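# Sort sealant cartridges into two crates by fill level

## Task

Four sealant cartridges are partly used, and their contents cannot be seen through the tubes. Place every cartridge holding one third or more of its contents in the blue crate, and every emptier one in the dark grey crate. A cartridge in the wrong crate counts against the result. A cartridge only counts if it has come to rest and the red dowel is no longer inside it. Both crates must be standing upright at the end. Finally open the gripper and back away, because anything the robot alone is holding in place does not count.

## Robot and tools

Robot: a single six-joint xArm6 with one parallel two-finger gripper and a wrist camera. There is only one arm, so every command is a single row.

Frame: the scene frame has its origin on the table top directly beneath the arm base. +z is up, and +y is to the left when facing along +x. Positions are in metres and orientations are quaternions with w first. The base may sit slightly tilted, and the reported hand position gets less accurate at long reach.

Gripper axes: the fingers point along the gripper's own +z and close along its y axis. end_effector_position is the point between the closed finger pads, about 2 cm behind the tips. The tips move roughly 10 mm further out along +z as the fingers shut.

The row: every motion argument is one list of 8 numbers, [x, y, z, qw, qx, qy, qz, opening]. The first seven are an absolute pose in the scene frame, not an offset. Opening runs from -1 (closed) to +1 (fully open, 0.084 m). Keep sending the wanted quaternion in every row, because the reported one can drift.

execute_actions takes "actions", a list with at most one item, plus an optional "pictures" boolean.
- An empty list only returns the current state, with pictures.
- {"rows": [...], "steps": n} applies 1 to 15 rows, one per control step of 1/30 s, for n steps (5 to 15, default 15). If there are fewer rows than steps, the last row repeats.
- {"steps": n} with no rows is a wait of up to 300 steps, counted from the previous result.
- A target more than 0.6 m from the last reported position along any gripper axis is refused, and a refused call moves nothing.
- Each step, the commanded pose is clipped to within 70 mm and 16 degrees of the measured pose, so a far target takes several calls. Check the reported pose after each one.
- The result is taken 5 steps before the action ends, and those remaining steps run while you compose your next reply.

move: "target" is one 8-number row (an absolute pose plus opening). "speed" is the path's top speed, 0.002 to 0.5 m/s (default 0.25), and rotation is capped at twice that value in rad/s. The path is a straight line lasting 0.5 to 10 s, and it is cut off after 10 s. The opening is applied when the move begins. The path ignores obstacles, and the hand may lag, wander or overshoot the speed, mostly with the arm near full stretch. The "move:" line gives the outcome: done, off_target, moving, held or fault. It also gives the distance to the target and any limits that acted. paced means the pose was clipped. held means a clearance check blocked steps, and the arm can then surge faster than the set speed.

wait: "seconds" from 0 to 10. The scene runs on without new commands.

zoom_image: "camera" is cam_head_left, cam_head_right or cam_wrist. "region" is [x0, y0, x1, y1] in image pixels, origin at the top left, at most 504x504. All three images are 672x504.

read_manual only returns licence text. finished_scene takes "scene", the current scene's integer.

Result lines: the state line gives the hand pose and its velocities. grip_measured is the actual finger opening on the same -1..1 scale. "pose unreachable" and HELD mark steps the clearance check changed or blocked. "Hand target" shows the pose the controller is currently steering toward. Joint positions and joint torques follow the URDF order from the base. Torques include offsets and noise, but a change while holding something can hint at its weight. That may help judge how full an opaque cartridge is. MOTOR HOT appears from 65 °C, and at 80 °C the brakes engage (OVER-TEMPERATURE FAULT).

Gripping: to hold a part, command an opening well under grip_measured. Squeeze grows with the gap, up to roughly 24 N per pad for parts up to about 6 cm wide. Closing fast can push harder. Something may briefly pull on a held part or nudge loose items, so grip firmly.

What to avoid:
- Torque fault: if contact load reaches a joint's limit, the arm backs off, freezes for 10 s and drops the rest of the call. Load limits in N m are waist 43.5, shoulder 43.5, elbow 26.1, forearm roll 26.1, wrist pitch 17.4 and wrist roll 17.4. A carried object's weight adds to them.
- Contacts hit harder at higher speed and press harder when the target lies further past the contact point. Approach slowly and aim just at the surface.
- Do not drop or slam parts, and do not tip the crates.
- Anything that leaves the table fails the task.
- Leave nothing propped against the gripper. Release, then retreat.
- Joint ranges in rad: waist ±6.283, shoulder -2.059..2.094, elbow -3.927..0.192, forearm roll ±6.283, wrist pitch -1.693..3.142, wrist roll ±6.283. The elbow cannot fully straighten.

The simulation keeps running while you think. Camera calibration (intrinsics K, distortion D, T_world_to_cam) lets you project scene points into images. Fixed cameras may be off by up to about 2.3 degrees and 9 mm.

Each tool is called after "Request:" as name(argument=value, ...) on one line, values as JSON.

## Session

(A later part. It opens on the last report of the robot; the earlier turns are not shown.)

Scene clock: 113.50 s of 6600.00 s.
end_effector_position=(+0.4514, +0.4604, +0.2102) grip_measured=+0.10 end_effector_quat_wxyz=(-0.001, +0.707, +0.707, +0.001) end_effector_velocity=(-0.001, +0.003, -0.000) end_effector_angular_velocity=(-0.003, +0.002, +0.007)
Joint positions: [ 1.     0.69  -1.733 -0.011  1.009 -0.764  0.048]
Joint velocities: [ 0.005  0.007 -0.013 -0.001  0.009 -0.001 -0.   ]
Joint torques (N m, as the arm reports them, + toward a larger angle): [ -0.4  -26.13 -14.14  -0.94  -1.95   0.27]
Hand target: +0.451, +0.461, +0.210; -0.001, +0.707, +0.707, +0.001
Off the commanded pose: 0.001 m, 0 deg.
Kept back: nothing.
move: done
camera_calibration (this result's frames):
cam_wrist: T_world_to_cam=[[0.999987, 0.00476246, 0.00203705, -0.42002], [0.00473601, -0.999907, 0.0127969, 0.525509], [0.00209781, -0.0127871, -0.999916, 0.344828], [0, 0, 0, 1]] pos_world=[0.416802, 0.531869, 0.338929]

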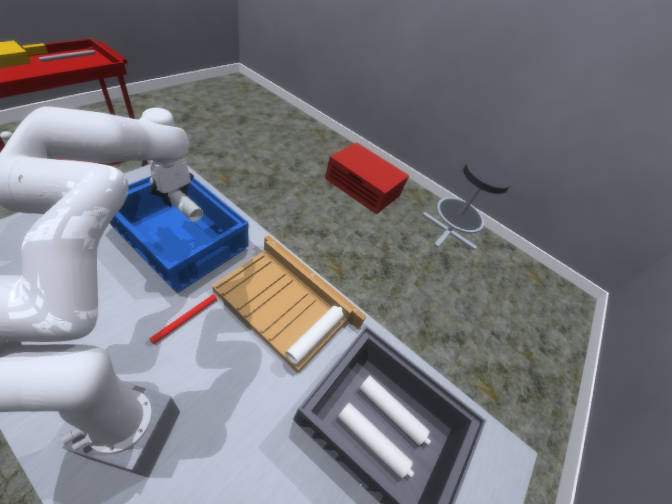

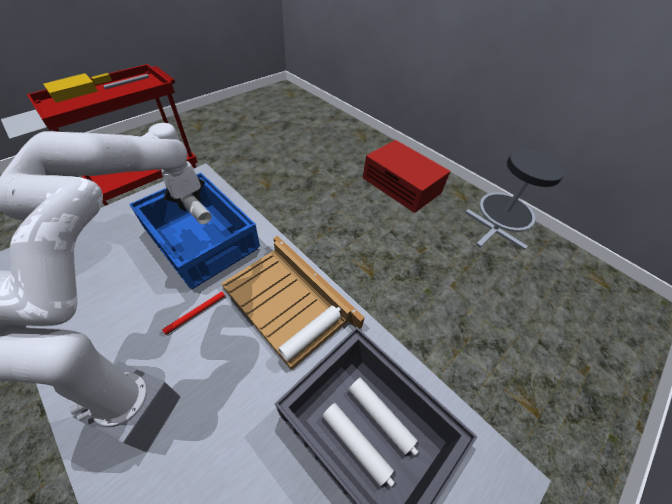

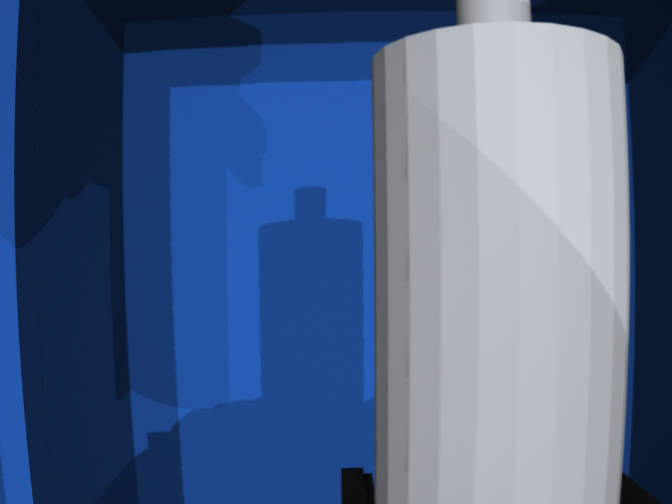

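Request:
move(target=[0.49, 0.46, 0.17, 0, 0.7071, 0.7071, 0, -0.5], speed=0.3)

Request:
move(target=[0.49, 0.46, 0.055, 0, 0.7071, 0.7071, 0, -0.5], speed=0.3)

Scene clock: 114.60 s of 6600.00 s.
end_effector_position=(+0.4900, +0.4602, +0.1707) grip_measured=+0.10 end_effector_quat_wxyz=(+0.000, +0.707, +0.707, +0.001) end_effector_velocity=(-0.001, -0.004, -0.007) end_effector_angular_velocity=(-0.012, +0.010, +0.000)
Joint positions: [ 0.957  0.859 -1.908 -0.011  1.014 -0.808  0.048]
Joint velocities: [-0.002  0.011 -0.002 -0.002  0.006 -0.001 -0.   ]
Joint torques (N m, as the arm reports them, + toward a larger angle): [ -0.43 -27.95 -14.08  -1.07  -1.94   0.34]
Hand target: +0.490, +0.460, +0.170; +0.000, +0.707, +0.707, -0.000
Off the commanded pose: 0.001 m, 0 deg.
Kept back: nothing.
move: done
camera_calibration (this result's frames):
cam_wrist: T_world_to_cam=[[0.999977, 0.00613996, 0.00276833, -0.45931], [0.00610072, -0.999884, 0.0139668, 0.524668], [0.00285376, -0.0139496, -0.999899, 0.305387], [0, 0, 0, 1]] pos_world=[0.455227, 0.531687, 0.2993]

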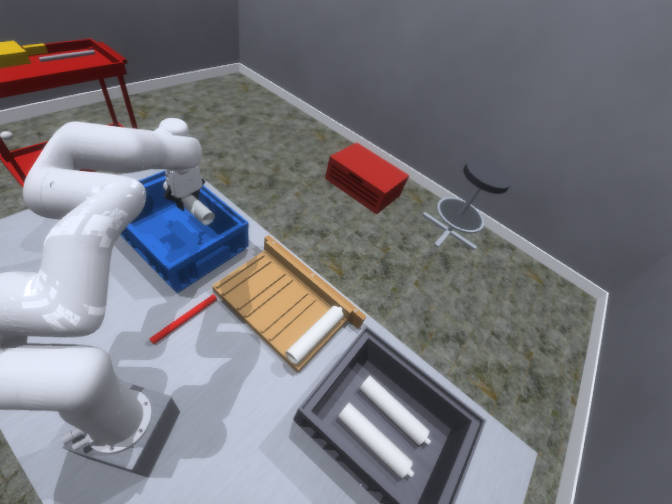

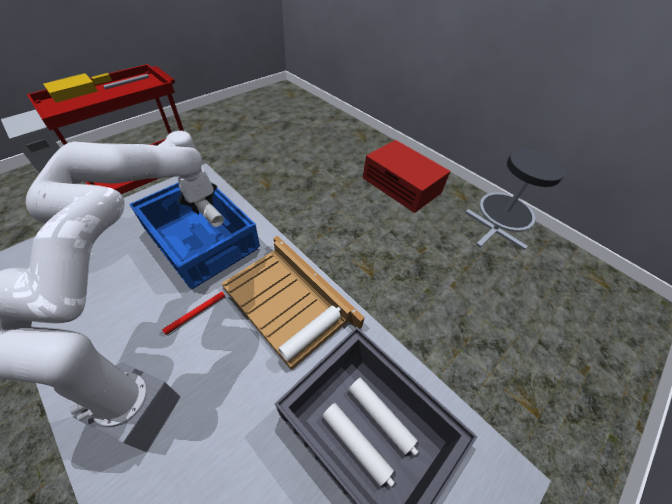

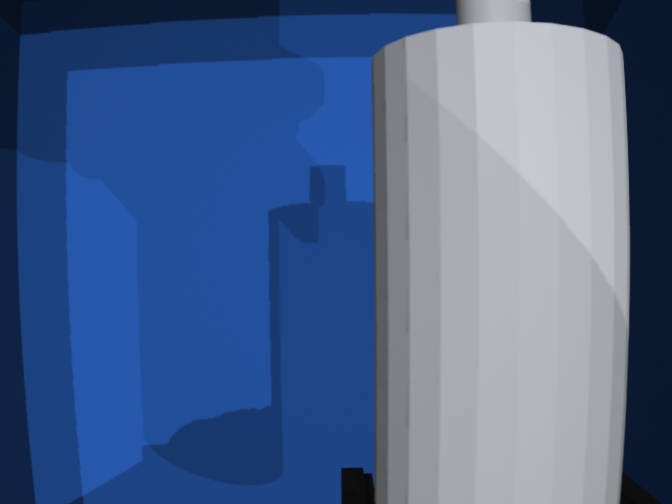

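Scene clock: 115.77 s of 6600.00 s.
end_effector_position=(+0.4902, +0.4602, +0.0551) grip_measured=+0.10 end_effector_quat_wxyz=(-0.000, +0.707, +0.707, +0.000) end_effector_velocity=(+0.001, +0.001, +0.001) end_effector_angular_velocity=(+0.004, -0.004, -0.000)
Joint positions: [ 0.955  1.088 -1.967 -0.012  0.846 -0.807  0.048]
Joint velocities: [ 0.    -0.    -0.003  0.001 -0.003 -0.     0.   ]
Joint torques (N m, as the arm reports them, + toward a larger angle): [ -0.72 -28.29 -13.39  -0.98  -2.01   0.23]
Hand target: +0.490, +0.460, +0.055; -0.000, +0.707, +0.707, +0.000
Off the commanded pose: 0.000 m, 0 deg.
Kept back: nothing.
move: done
camera_calibration (this result's frames):
cam_wrist: T_world_to_cam=[[0.99998, 0.00595144, 0.0020766, -0.459022], [0.00592083, -0.999878, 0.0144455, 0.526344], [0.00216232, -0.014433, -0.999894, 0.190414], [0, 0, 0, 1]] pos_world=[0.455485, 0.53176, 0.183744]

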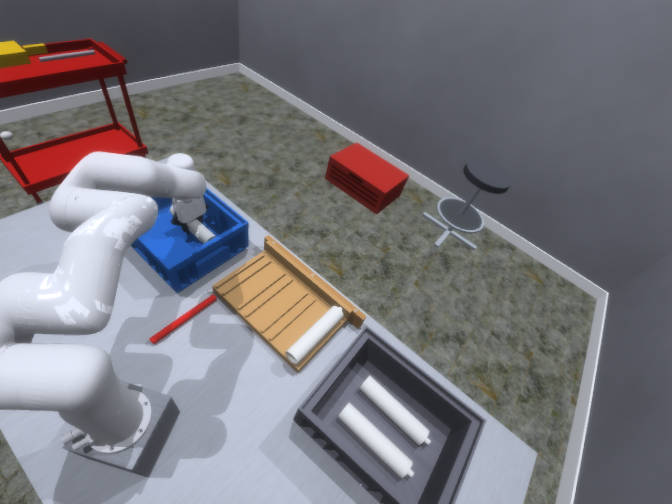

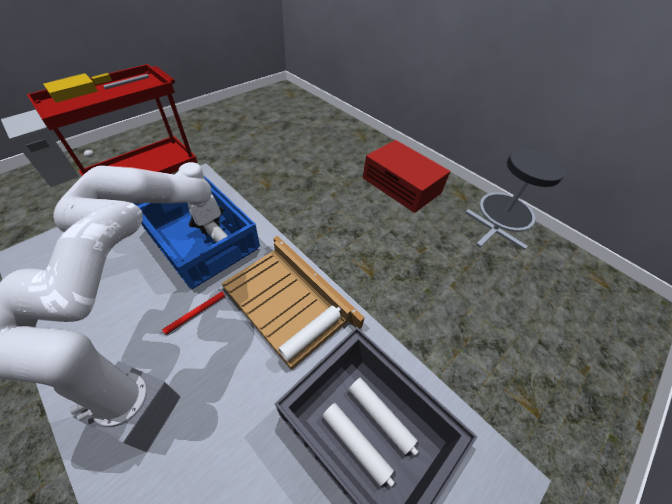

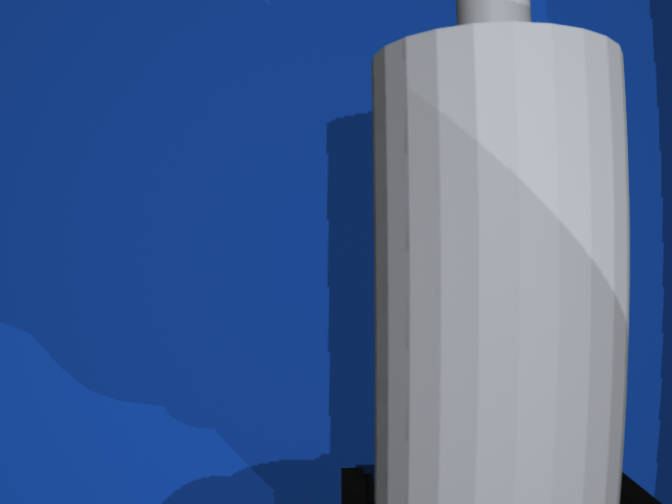

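Request:
execute_actions(actions=[{"rows": [[0.49,0.46,0.053,0,0.7071,0.7071,0,-0.5],[0.49,0.46,0.051,0,0.7071,0.7071,0,-0.5],[0.49,0.46,0.049,0,0.7071,0.7071,0,-0.5],[0.49,0.46,0.047,0,0.7071,0.7071,0,-0.5],[0.49,0.46,0.045,0,0.7071,0.7071,0,-0.5],[0.49,0.46,0.043,0,0.7071,0.7071,0,-0.5],[0.49,0.46,0.042,0,0.7071,0.7071,0,-0.5],[0.49,0.46,0.042,0,0.7071,0.7071,0,-0.3],[0.49,0.46,0.042,0,0.7071,0.7071,0,-0.1],[0.49,0.46,0.042,0,0.7071,0.7071,0,0.05],[0.49,0.46,0.042,0,0.7071,0.7071,0,0.2],[0.49,0.46,0.042,0,0.7071,0.7071,0,0.3],[0.49,0.46,0.042,0,0.7071,0.7071,0,0.4],[0.49,0.46,0.042,0,0.7071,0.7071,0,0.5],[0.49,0.46,0.042,0,0.7071,0.7071,0,0.6]], "steps": 15}])

Request:
move(target=[0.49, 0.46, 0.2, 0, 0.7071, 0.7071, 0, 0.6], speed=0.4)

Scene clock: 116.70 s of 6600.00 s.
end_effector_position=(+0.4892, +0.4592, +0.0420) grip_measured=+0.10 end_effector_quat_wxyz=(-0.000, +0.707, +0.707, -0.001) end_effector_velocity=(-0.001, -0.001, -0.023) end_effector_angular_velocity=(-0.003, +0.005, -0.004)
Joint positions: [ 0.955  1.117 -1.981 -0.013  0.834 -0.807  0.049]
Joint velocities: [-0.001  0.055 -0.032  0.002 -0.017  0.001  0.003]
Joint torques (N m, as the arm reports them, + toward a larger angle): [ -0.43 -30.12 -14.21  -1.08  -2.19   0.34]
Steps of this call (steps 1 to 18: nothing new was sent; steps 19 to 28: the first 10 steps of this action). Readings (end_effector_position):
19: (+0.4901, +0.4601, +0.0549)
20: (+0.4902, +0.4602, +0.0546)
22: (+0.4905, +0.4605, +0.0529)
26: (+0.4897, +0.4597, +0.0450)
28: the state above

Scene clock: 118.37 s of 6600.00 s.
end_effector_position=(+0.4898, +0.4598, +0.1998) grip_measured=+0.59 end_effector_quat_wxyz=(+0.000, +0.707, +0.707, -0.000) end_effector_velocity=(-0.001, -0.001, +0.000) end_effector_angular_velocity=(-0.002, +0.002, +0.001)
Joint positions: [ 0.958  0.818 -1.922 -0.011  1.072 -0.808  0.069]
Joint velocities: [ 0.    -0.001  0.001  0.     0.003 -0.001 -0.   ]
Joint torques (N m, as the arm reports them, + toward a larger angle): [ -0.22 -25.59 -12.96  -0.99  -1.66   0.33]
Hand target: +0.490, +0.460, +0.200; +0.000, +0.707, +0.707, -0.000
Off your previous action's commanded pose: 0.003 m, 0 deg at its last step (step 5 of this call).
Off the commanded pose: 0.000 m, 0 deg.
Kept back: nothing.
move: done
camera_calibration (this result's frames):
cam_wrist: T_world_to_cam=[[0.999982, 0.00573468, 0.00155115, -0.458743], [0.00571055, -0.999869, 0.01514, 0.523826], [0.00163777, -0.0151309, -0.999884, 0.335586], [0, 0, 0, 1]] pos_world=[0.455194, 0.531466, 0.328328]

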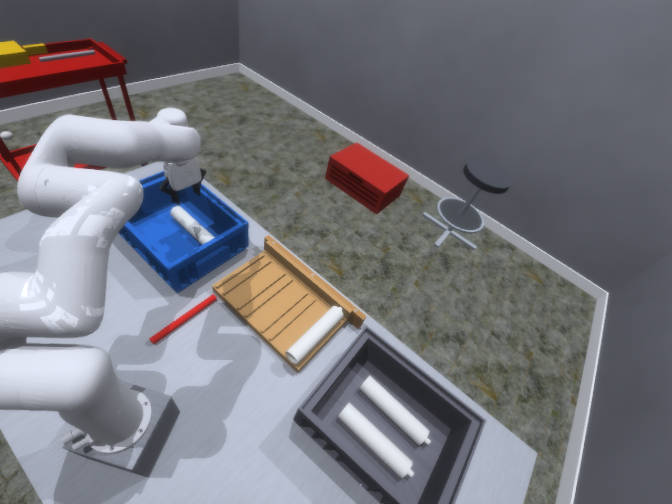

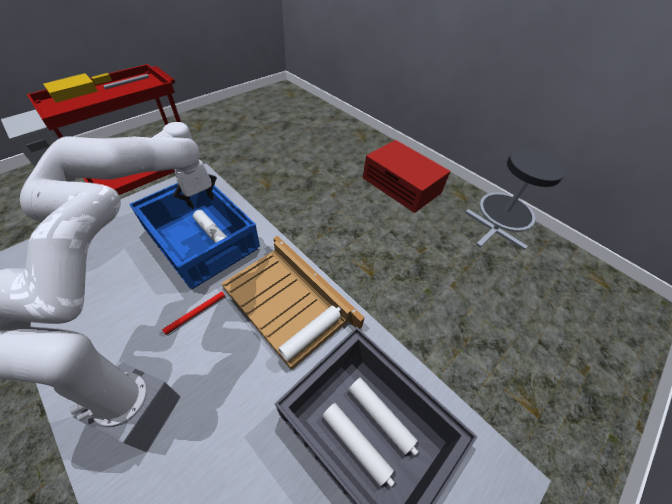

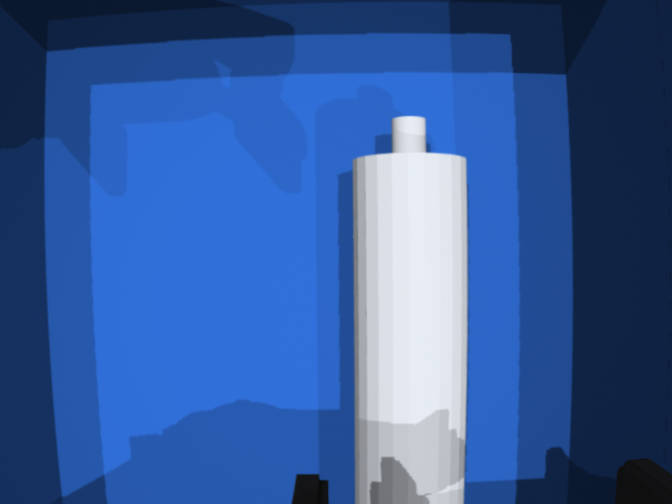

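Request:
move(target=[0.50, -0.13, 0.19, 0, 1, 0, 0, 1], speed=0.5)

Request:
move(target=[0.50, -0.155, 0.15, 0, 1, 0, 0, 1], speed=0.3)

Scene clock: 159.40 s of 6600.00 s.
end_effector_position=(+0.4986, -0.1302, +0.1900) grip_measured=+1.00 end_effector_quat_wxyz=(+0.001, +1.000, +0.001, -0.000) end_effector_velocity=(-0.001, -0.004, -0.000) end_effector_angular_velocity=(-0.000, +0.002, -0.006)
Joint positions: [-0.066  0.328 -1.072  0.033  0.718 -0.291  0.084]
Joint velocities: [-0.007  0.003 -0.003 -0.001  0.003 -0.001  0.   ]
Joint torques (N m, as the arm reports them, + toward a larger angle): [ -0.85 -18.22 -11.29  -1.15  -1.72   0.25]
Hand target: +0.499, -0.131, +0.190; +0.001, +1.000, +0.000, -0.000
Off the commanded pose: 0.001 m, 0 deg.
Kept back: nothing.
After step 90, 35.83 s passed at rest.
move: done
camera_calibration (this result's frames):
cam_wrist: T_world_to_cam=[[0.00741393, -0.999965, 0.00380522, -0.100659], [-0.999865, -0.00735715, 0.0147237, 0.564734], [-0.0146952, -0.00391387, -0.999884, 0.326475], [0, 0, 0, 1]] pos_world=[0.570201, -0.0952234, 0.318505]

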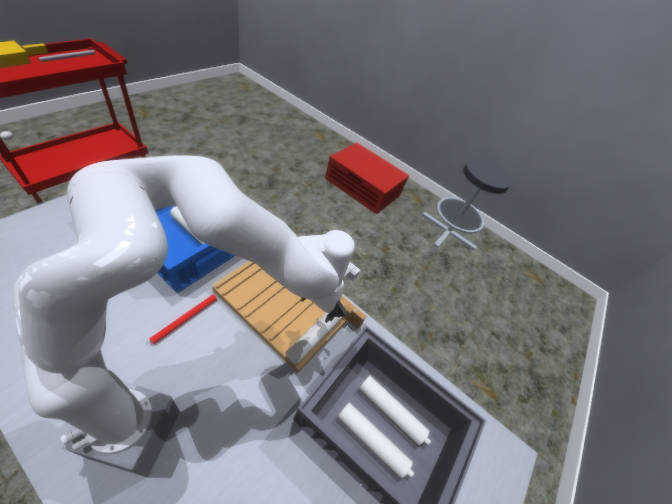

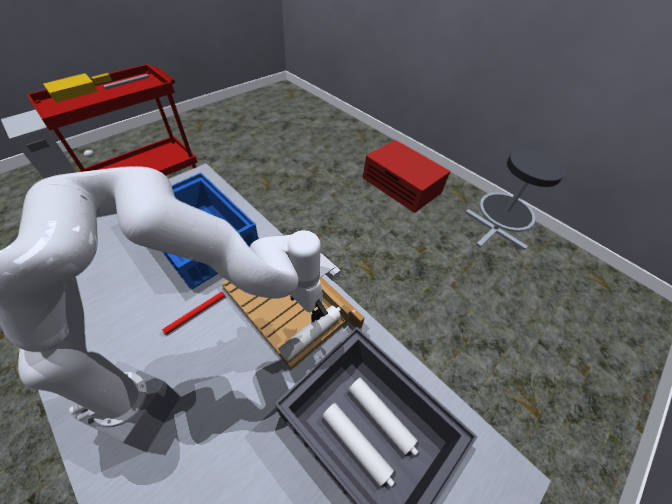

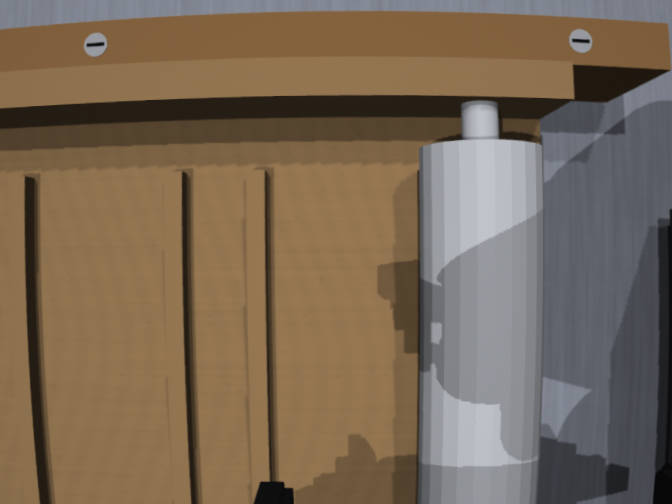

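Scene clock: 160.20 s of 6600.00 s.
end_effector_position=(+0.5003, -0.1550, +0.1505) grip_measured=+1.00 end_effector_quat_wxyz=(+0.000, +1.000, +0.000, +0.000) end_effector_velocity=(-0.000, -0.001, -0.002) end_effector_angular_velocity=(+0.001, +0.001, -0.001)
Joint positions: [-0.109  0.438 -1.1    0.041  0.638 -0.342  0.084]
Joint velocities: [-0.002  0.005 -0.001  0.001 -0.003 -0.002 -0.   ]
Joint torques (N m, as the arm reports them, + toward a larger angle): [ -1.18 -18.94 -10.78  -1.16  -1.69   0.33]
Hand target: +0.500, -0.155, +0.150; +0.000, +1.000, +0.000, -0.000
Off the commanded pose: 0.001 m, 0 deg.
Kept back: nothing.
move: done
camera_calibration (this result's frames):
cam_wrist: T_world_to_cam=[[0.00613567, -0.999979, 0.00224513, -0.124384], [-0.999886, -0.00610402, 0.013841, 0.567123], [-0.013827, -0.0023298, -0.999902, 0.286718], [0, 0, 0, 1]] pos_world=[0.571786, -0.120252, 0.27912]

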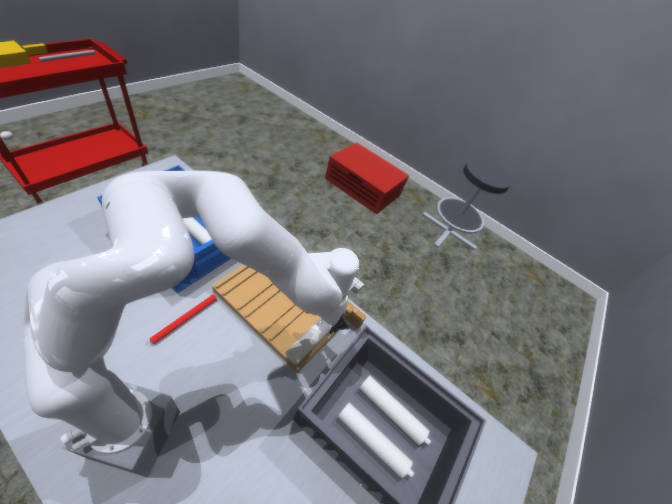

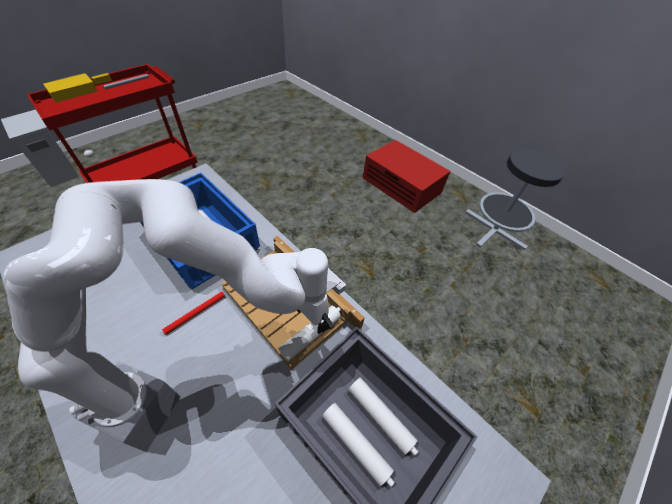

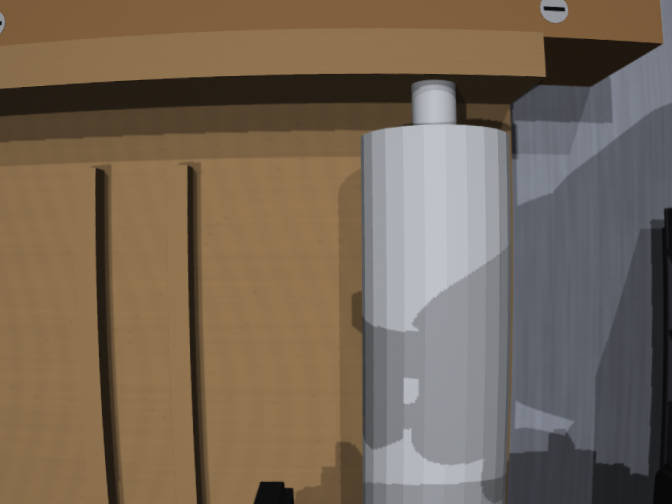

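Request:
move(target=[0.50, -0.155, 0.059, 0, 1, 0, 0, 1], speed=0.3)

Request:
execute_actions(actions=[{"rows": [[0.5,-0.155,0.058,0,1,0,0,0.8],[0.5,-0.155,0.058,0,1,0,0,0.65],[0.5,-0.155,0.058,0,1,0,0,0.5],[0.5,-0.155,0.058,0,1,0,0,0.4],[0.5,-0.155,0.058,0,1,0,0,0.3],[0.5,-0.155,0.058,0,1,0,0,0.2],[0.5,-0.155,0.058,0,1,0,0,0.1],[0.5,-0.155,0.058,0,1,0,0,0.0],[0.5,-0.155,0.058,0,1,0,0,-0.1],[0.5,-0.155,0.058,0,1,0,0,-0.2],[0.5,-0.155,0.058,0,1,0,0,-0.3],[0.5,-0.155,0.058,0,1,0,0,-0.4],[0.5,-0.155,0.058,0,1,0,0,-0.5]], "steps": 15}])

Request:
move(target=[0.50, -0.13, 0.2, 0, 1, 0, 0, -0.5], speed=0.25)

Scene clock: 161.47 s of 6600.00 s.
end_effector_position=(+0.5006, -0.1551, +0.0595) grip_measured=+1.00 end_effector_quat_wxyz=(+0.000, +1.000, +0.000, +0.001) end_effector_velocity=(-0.004, +0.001, -0.005) end_effector_angular_velocity=(+0.004, +0.011, +0.000)
Joint positions: [-0.102  0.665 -1.14   0.057  0.45  -0.353  0.084]
Joint velocities: [ 0.     0.009  0.002  0.001 -0.    -0.001 -0.   ]
Joint torques (N m, as the arm reports them, + toward a larger angle): [ -1.45 -20.38  -9.19  -1.09  -1.69   0.34]
Hand target: +0.500, -0.155, +0.059; -0.000, +1.000, +0.000, +0.000
Off the commanded pose: 0.001 m, 0 deg.
Kept back: nothing.
move: done
camera_calibration (this result's frames):
cam_wrist: T_world_to_cam=[[0.00594488, -0.99998, 0.0021719, -0.12426], [-0.999892, -0.00591516, 0.0134436, 0.568725], [-0.0134304, -0.00225159, -0.999907, 0.195612], [0, 0, 0, 1]] pos_world=[0.572029, -0.120453, 0.188218]

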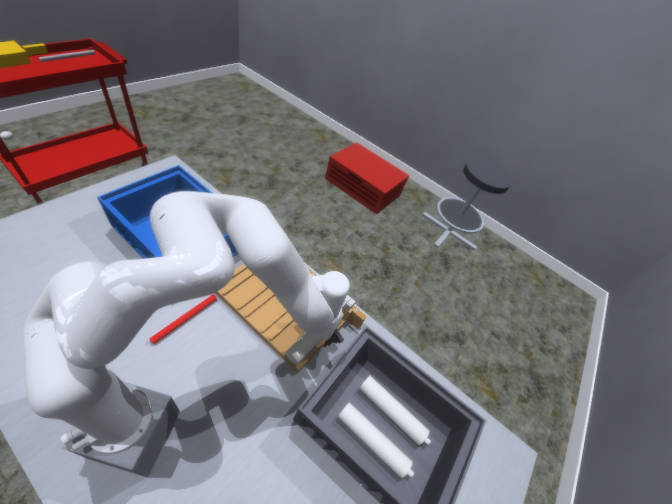

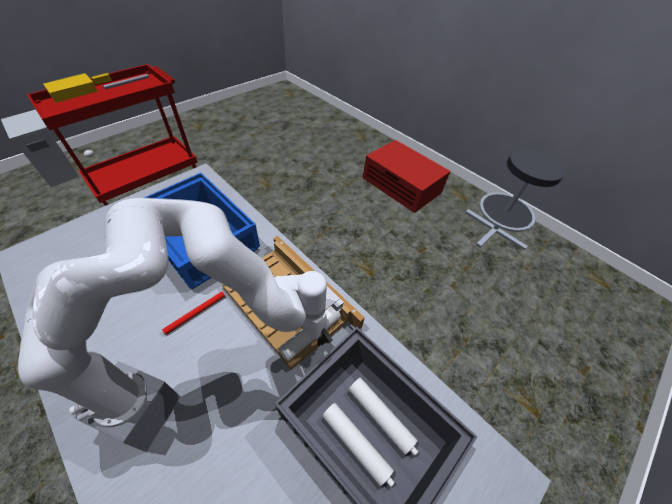

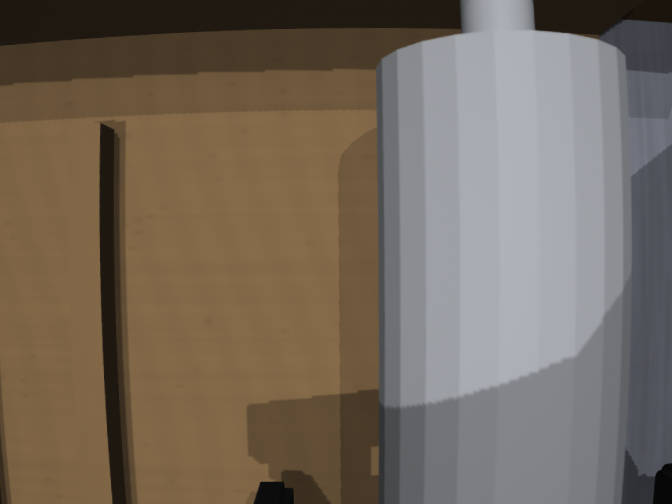

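Scene clock: 161.80 s of 6600.00 s.
end_effector_position=(+0.5000, -0.1556, +0.0582) grip_measured=+0.11 end_effector_quat_wxyz=(+0.000, +1.000, -0.000, +0.000) end_effector_velocity=(+0.001, +0.001, -0.000) end_effector_angular_velocity=(+0.000, -0.000, +0.002)
Joint positions: [-0.103  0.668 -1.141  0.056  0.448 -0.352  0.049]
Joint velocities: [ 0.003  0.001 -0.001  0.001 -0.001  0.     0.   ]
Joint torques (N m, as the arm reports them, + toward a larger angle): [  0.25 -19.82  -9.22  -0.86  -1.6    0.28]
Steps of this call (steps 1 to 10: the first 10 steps of this action). Readings (end_effector_position):
1: (+0.5005, -0.1551, +0.0594)
2: (+0.5005, -0.1551, +0.0592)
4: (+0.5002, -0.1551, +0.0586)
8: (+0.5001, -0.1554, +0.0583)
10: the state above

Scene clock: 163.13 s of 6600.00 s.
end_effector_position=(+0.4994, -0.1299, +0.1993) grip_measured=+0.10 end_effector_quat_wxyz=(-0.000, +1.000, -0.000, -0.001) end_effector_velocity=(+0.005, -0.000, +0.008) end_effector_angular_velocity=(-0.004, -0.016, +0.000)
Joint positions: [-0.066  0.312 -1.081  0.035  0.745 -0.29   0.049]
Joint velocities: [ 0.001 -0.01  -0.008  0.001  0.001  0.001  0.   ]
Joint torques (N m, as the arm reports them, + toward a larger angle): [ -1.1  -19.61 -12.7   -1.16  -1.99   0.28]
Hand target: +0.500, -0.130, +0.200; +0.000, +1.000, -0.000, -0.000
Off your previous action's commanded pose: 0.001 m, 0 deg at its last step (step 5 of this call).
Off the commanded pose: 0.001 m, 0 deg.
Kept back: nothing.
move: done
camera_calibration (this result's frames):
cam_wrist: T_world_to_cam=[[0.00559403, -0.999983, 0.00151172, -0.0990148], [-0.99985, -0.00556847, 0.0164149, 0.56525], [-0.0164062, -0.00160331, -0.999864, 0.336959], [0, 0, 0, 1]] pos_world=[0.571247, -0.0953253, 0.327784]

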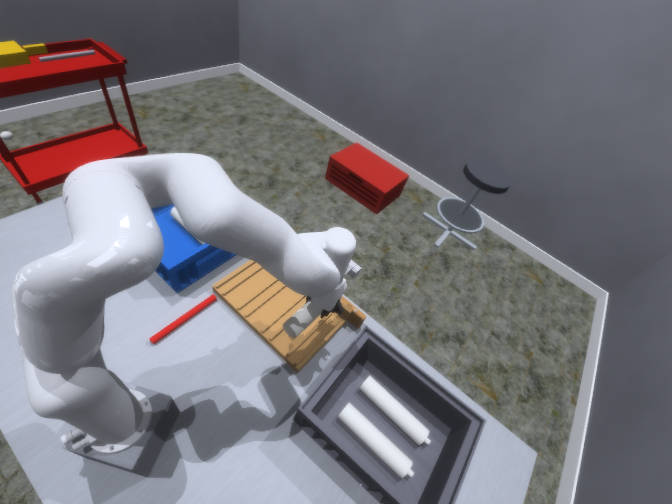

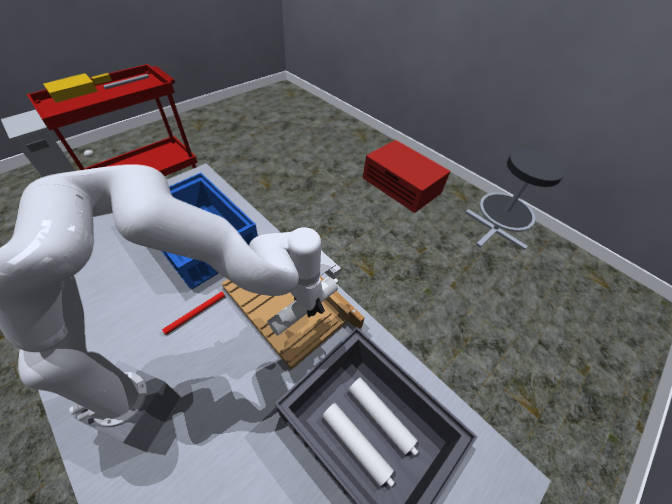

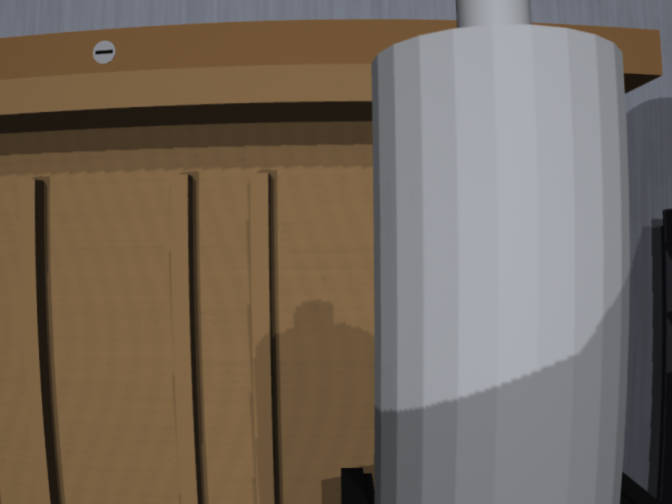

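Request:
move(target=[0.385, 0.46, 0.2, 0, 0.7071, 0.7071, 0, -0.5], speed=0.5)

Request:
move(target=[0.385, 0.46, 0.055, 0, 0.7071, 0.7071, 0, -0.5], speed=0.3)

Scene clock: 165.63 s of 6600.00 s.
end_effector_position=(+0.3867, +0.4610, +0.2001) grip_measured=+0.10 end_effector_quat_wxyz=(-0.001, +0.707, +0.707, +0.001) end_effector_velocity=(-0.002, +0.002, -0.001) end_effector_angular_velocity=(-0.002, +0.002, +0.006)
Joint positions: [ 1.078  0.555 -1.475 -0.015  0.887 -0.682  0.049]
Joint velocities: [ 0.004  0.006 -0.007  0.     0.004 -0.002 -0.   ]
Joint torques (N m, as the arm reports them, + toward a larger angle): [ -0.33 -23.98 -13.45  -1.14  -1.99   0.38]
Hand target: +0.386, +0.461, +0.200; -0.001, +0.707, +0.707, +0.001
Off the commanded pose: 0.002 m, 0 deg.
Kept back: nothing.
move: done
camera_calibration (this result's frames):
cam_wrist: T_world_to_cam=[[0.999986, 0.00489224, 0.00188798, -0.355372], [0.00486844, -0.999911, 0.0124146, 0.526531], [0.00194854, -0.0124052, -0.999921, 0.334766], [0, 0, 0, 1]] pos_world=[0.352151, 0.532376, 0.328873]

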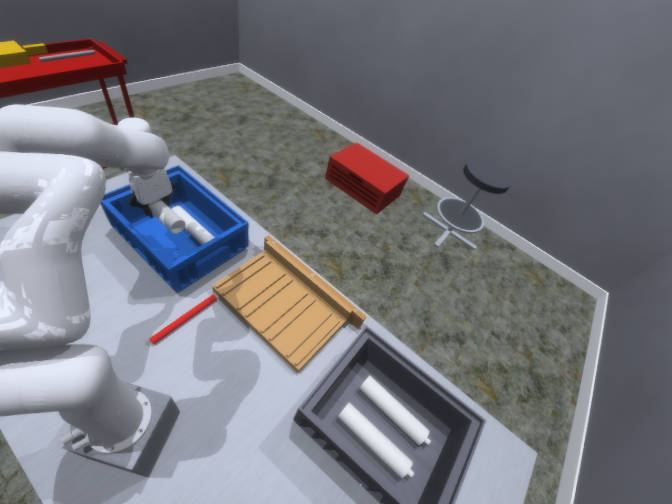

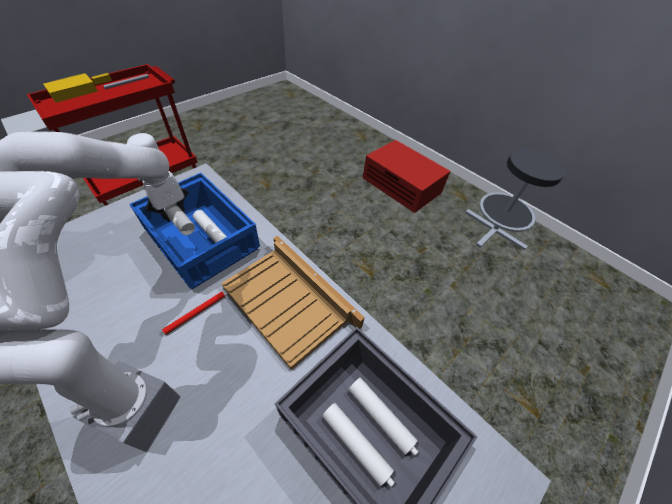

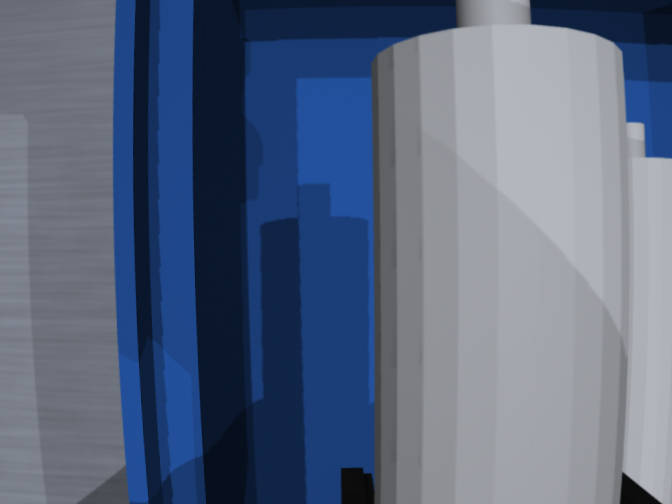

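Scene clock: 166.73 s of 6600.00 s.
end_effector_position=(+0.3853, +0.4604, +0.0554) grip_measured=+0.10 end_effector_quat_wxyz=(-0.000, +0.707, +0.707, +0.000) end_effector_velocity=(-0.004, -0.005, -0.008) end_effector_angular_velocity=(-0.012, +0.011, -0.002)
Joint positions: [ 1.075  0.847 -1.5   -0.023  0.62  -0.677  0.049]
Joint velocities: [ 0.     0.011  0.005  0.001  0.     0.002 -0.   ]
Joint torques (N m, as the arm reports them, + toward a larger angle): [ -0.22 -25.58 -11.96  -1.25  -1.89   0.35]
Hand target: +0.385, +0.460, +0.055; -0.000, +0.707, +0.707, -0.000
Off the commanded pose: 0.001 m, 0 deg.
Kept back: nothing.
move: done
camera_calibration (this result's frames):
cam_wrist: T_world_to_cam=[[0.999979, 0.00603835, 0.00238272, -0.354188], [0.0060046, -0.999885, 0.0139232, 0.527224], [0.00246652, -0.0139086, -0.9999, 0.190572], [0, 0, 0, 1]] pos_world=[0.350545, 0.531953, 0.184056]

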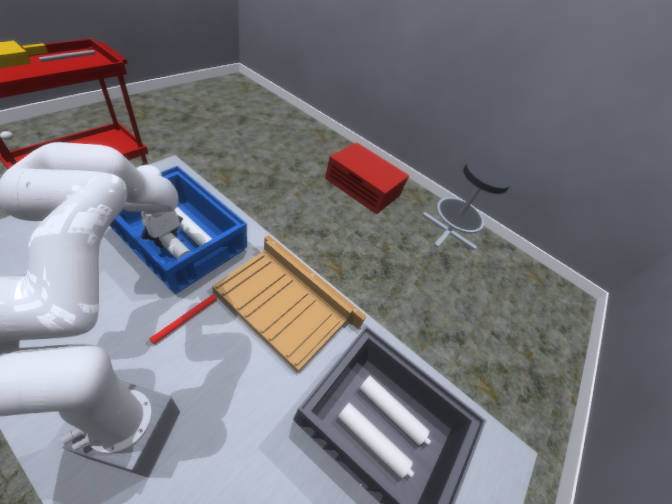

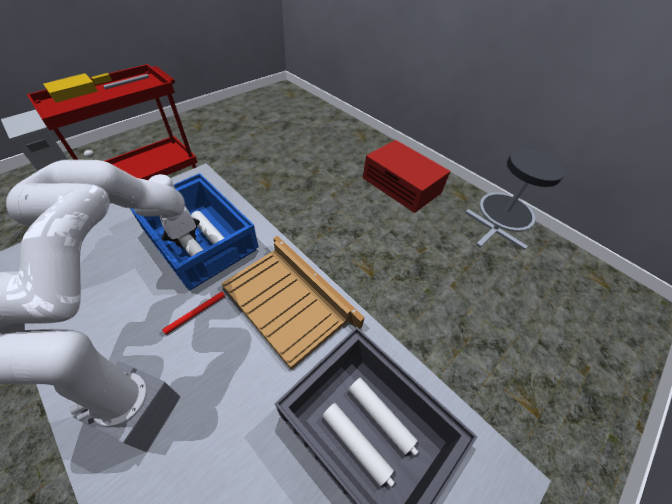

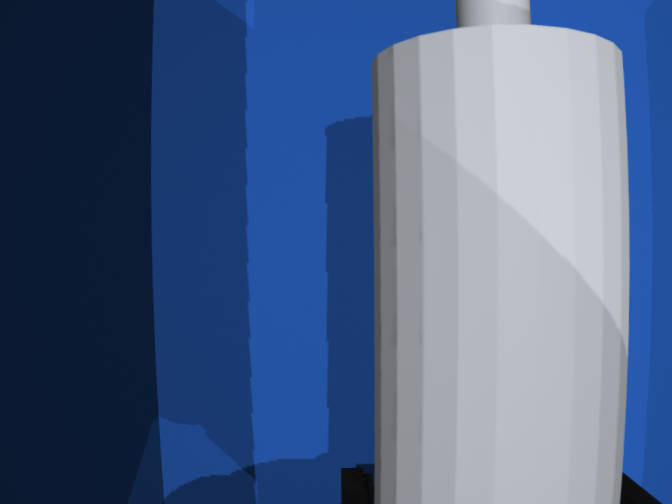

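Request:
execute_actions(actions=[{"rows": [[0.385,0.46,0.053,0,0.7071,0.7071,0,-0.5],[0.385,0.46,0.051,0,0.7071,0.7071,0,-0.5],[0.385,0.46,0.049,0,0.7071,0.7071,0,-0.5],[0.385,0.46,0.047,0,0.7071,0.7071,0,-0.5],[0.385,0.46,0.045,0,0.7071,0.7071,0,-0.5],[0.385,0.46,0.043,0,0.7071,0.7071,0,-0.5],[0.385,0.46,0.042,0,0.7071,0.7071,0,-0.5],[0.385,0.46,0.042,0,0.7071,0.7071,0,-0.3],[0.385,0.46,0.042,0,0.7071,0.7071,0,-0.1],[0.385,0.46,0.042,0,0.7071,0.7071,0,0.05],[0.385,0.46,0.042,0,0.7071,0.7071,0,0.2],[0.385,0.46,0.042,0,0.7071,0.7071,0,0.3],[0.385,0.46,0.042,0,0.7071,0.7071,0,0.4],[0.385,0.46,0.042,0,0.7071,0.7071,0,0.5],[0.385,0.46,0.042,0,0.7071,0.7071,0,0.6]], "steps": 15}])

Request:
move(target=[0.385, 0.46, 0.2, 0, 0.7071, 0.7071, 0, 0.6], speed=0.4)

Request:
move(target=[0.33, 0.12, 0.3, 0, 0.9239, 0.3827, 0, 0.6], speed=0.5)

Scene clock: 167.37 s of 6600.00 s.
end_effector_position=(+0.3843, +0.4592, +0.0423) grip_measured=+0.10 end_effector_quat_wxyz=(+0.000, +0.707, +0.707, -0.001) end_effector_velocity=(-0.003, -0.004, -0.024) end_effector_angular_velocity=(-0.011, +0.009, -0.001)
Joint positions: [ 1.075  0.877 -1.51  -0.023  0.604 -0.676  0.049]
Joint velocities: [-0.001  0.054 -0.019 -0.001 -0.021  0.001  0.   ]
Joint torques (N m, as the arm reports them, + toward a larger angle): [  0.01 -26.51 -12.3   -1.01  -2.08   0.37]
Steps of this call (steps 1 to 9: nothing new was sent; steps 10 to 19: the first 10 steps of this action). Readings (end_effector_position):
10: (+0.3852, +0.4602, +0.0549)
11: (+0.3852, +0.4603, +0.0546)
13: (+0.3854, +0.4605, +0.0527)
17: (+0.3848, +0.4597, +0.0450)
19: the state above

Scene clock: 168.77 s of 6600.00 s.
end_effector_position=(+0.3845, +0.4594, +0.1988) grip_measured=+0.59 end_effector_quat_wxyz=(+0.000, +0.707, +0.707, -0.001) end_effector_velocity=(+0.004, +0.005, +0.012) end_effector_angular_velocity=(+0.016, -0.014, +0.002)
Joint positions: [ 1.08   0.551 -1.466 -0.018  0.885 -0.68   0.069]
Joint velocities: [ 0.    -0.014 -0.009 -0.001  0.001 -0.001  0.   ]
Joint torques (N m, as the arm reports them, + toward a larger angle): [ -0.39 -21.73 -12.03  -1.2   -1.48   0.35]
Hand target: +0.385, +0.460, +0.200; +0.000, +0.707, +0.707, +0.000
Off your previous action's commanded pose: 0.002 m, 0 deg at its last step (step 5 of this call).
Off the commanded pose: 0.001 m, 0 deg.
Kept back: nothing.
move: done
camera_calibration (this result's frames):
cam_wrist: T_world_to_cam=[[0.999983, 0.00575448, 0.00050704, -0.353256], [0.00574531, -0.999847, 0.0165478, 0.523732], [0.000602186, -0.0165446, -0.999863, 0.335881], [0, 0, 0, 1]] pos_world=[0.350039, 0.531241, 0.327348]

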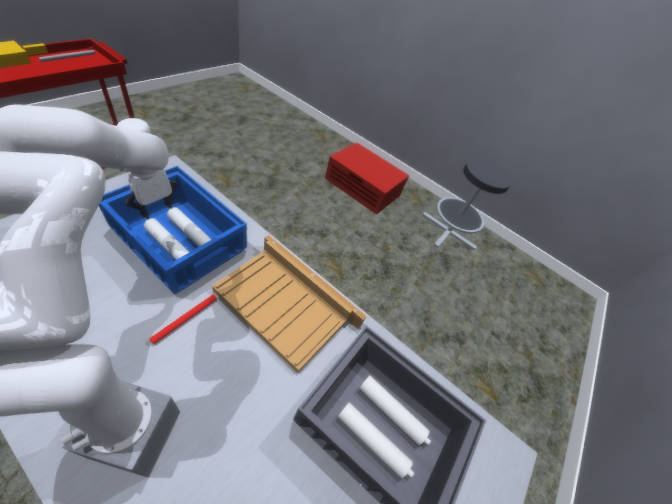

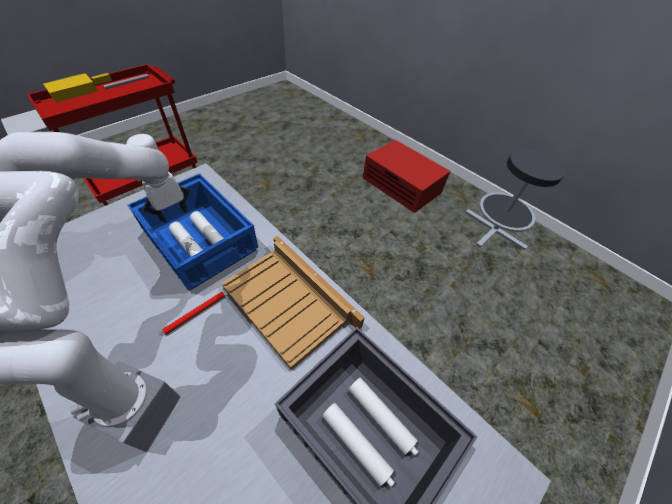

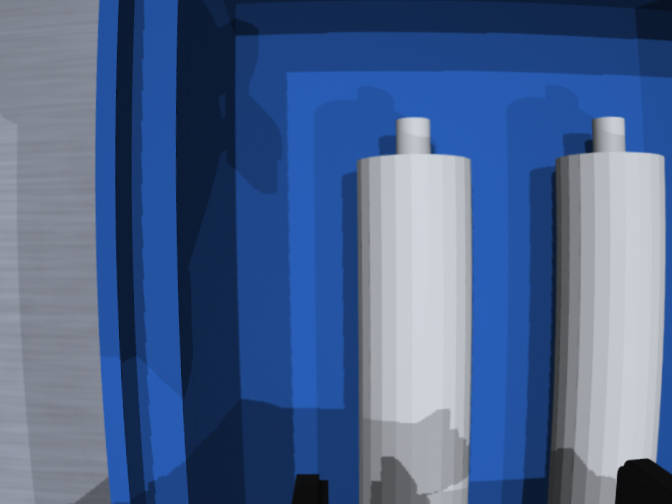

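Scene clock: 170.33 s of 6600.00 s.
end_effector_position=(+0.3290, +0.1200, +0.2998) grip_measured=+0.59 end_effector_quat_wxyz=(+0.001, +0.924, +0.383, -0.000) end_effector_velocity=(+0.000, -0.002, +0.002) end_effector_angular_velocity=(+0.001, -0.003, -0.003)
Joint positions: [ 0.545 -0.43  -0.568  0.004  0.964 -0.443  0.069]
Joint velocities: [-0.005 -0.008  0.001  0.     0.004 -0.003  0.   ]
Joint torques (N m, as the arm reports them, + toward a larger angle): [ -0.72  -7.65 -12.7   -1.31  -1.71   0.31]
Hand target: +0.329, +0.120, +0.300; +0.001, +0.924, +0.383, -0.000
Off the commanded pose: 0.001 m, 0 deg.
Kept back: nothing.
move: done; limits=paced
camera_calibration (this result's frames):
cam_wrist: T_world_to_cam=[[0.711666, -0.702513, 0.00259588, -0.116679], [-0.702456, -0.711549, 0.0159164, 0.381665], [-0.00933438, -0.0131506, -0.99987, 0.434096], [0, 0, 0, 1]] pos_world=[0.355191, 0.195313, 0.428268]

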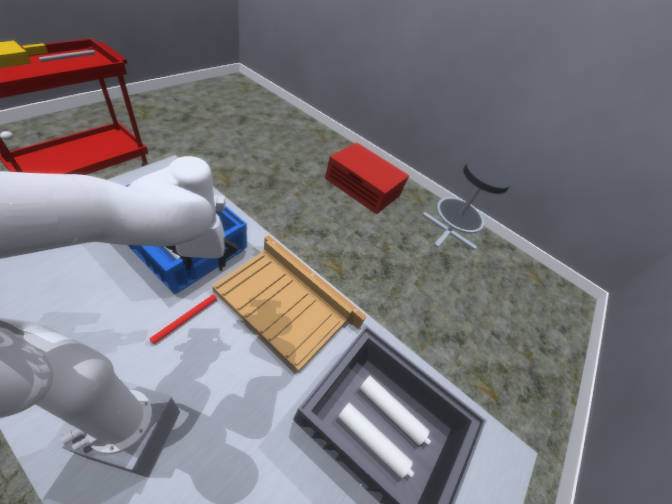

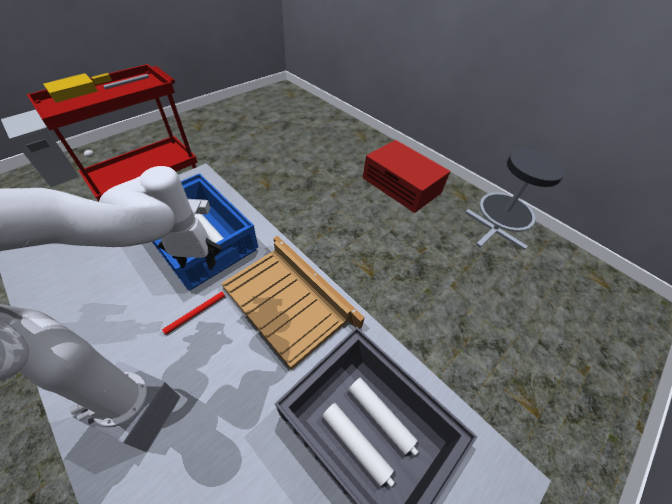

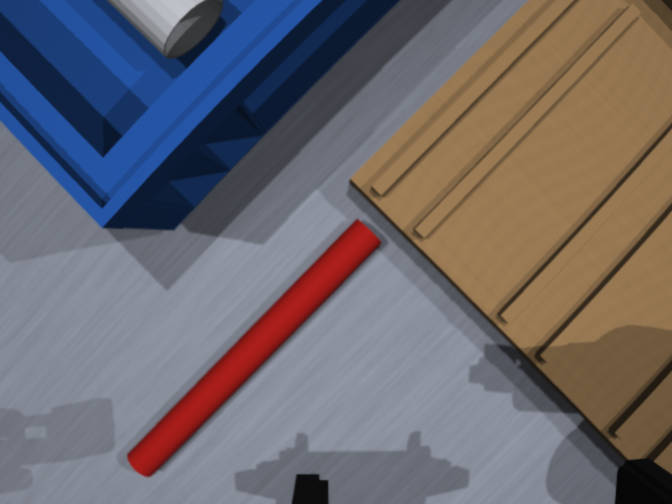

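Request:
finished_scene(scene=1)

The scene is finished: the task was done.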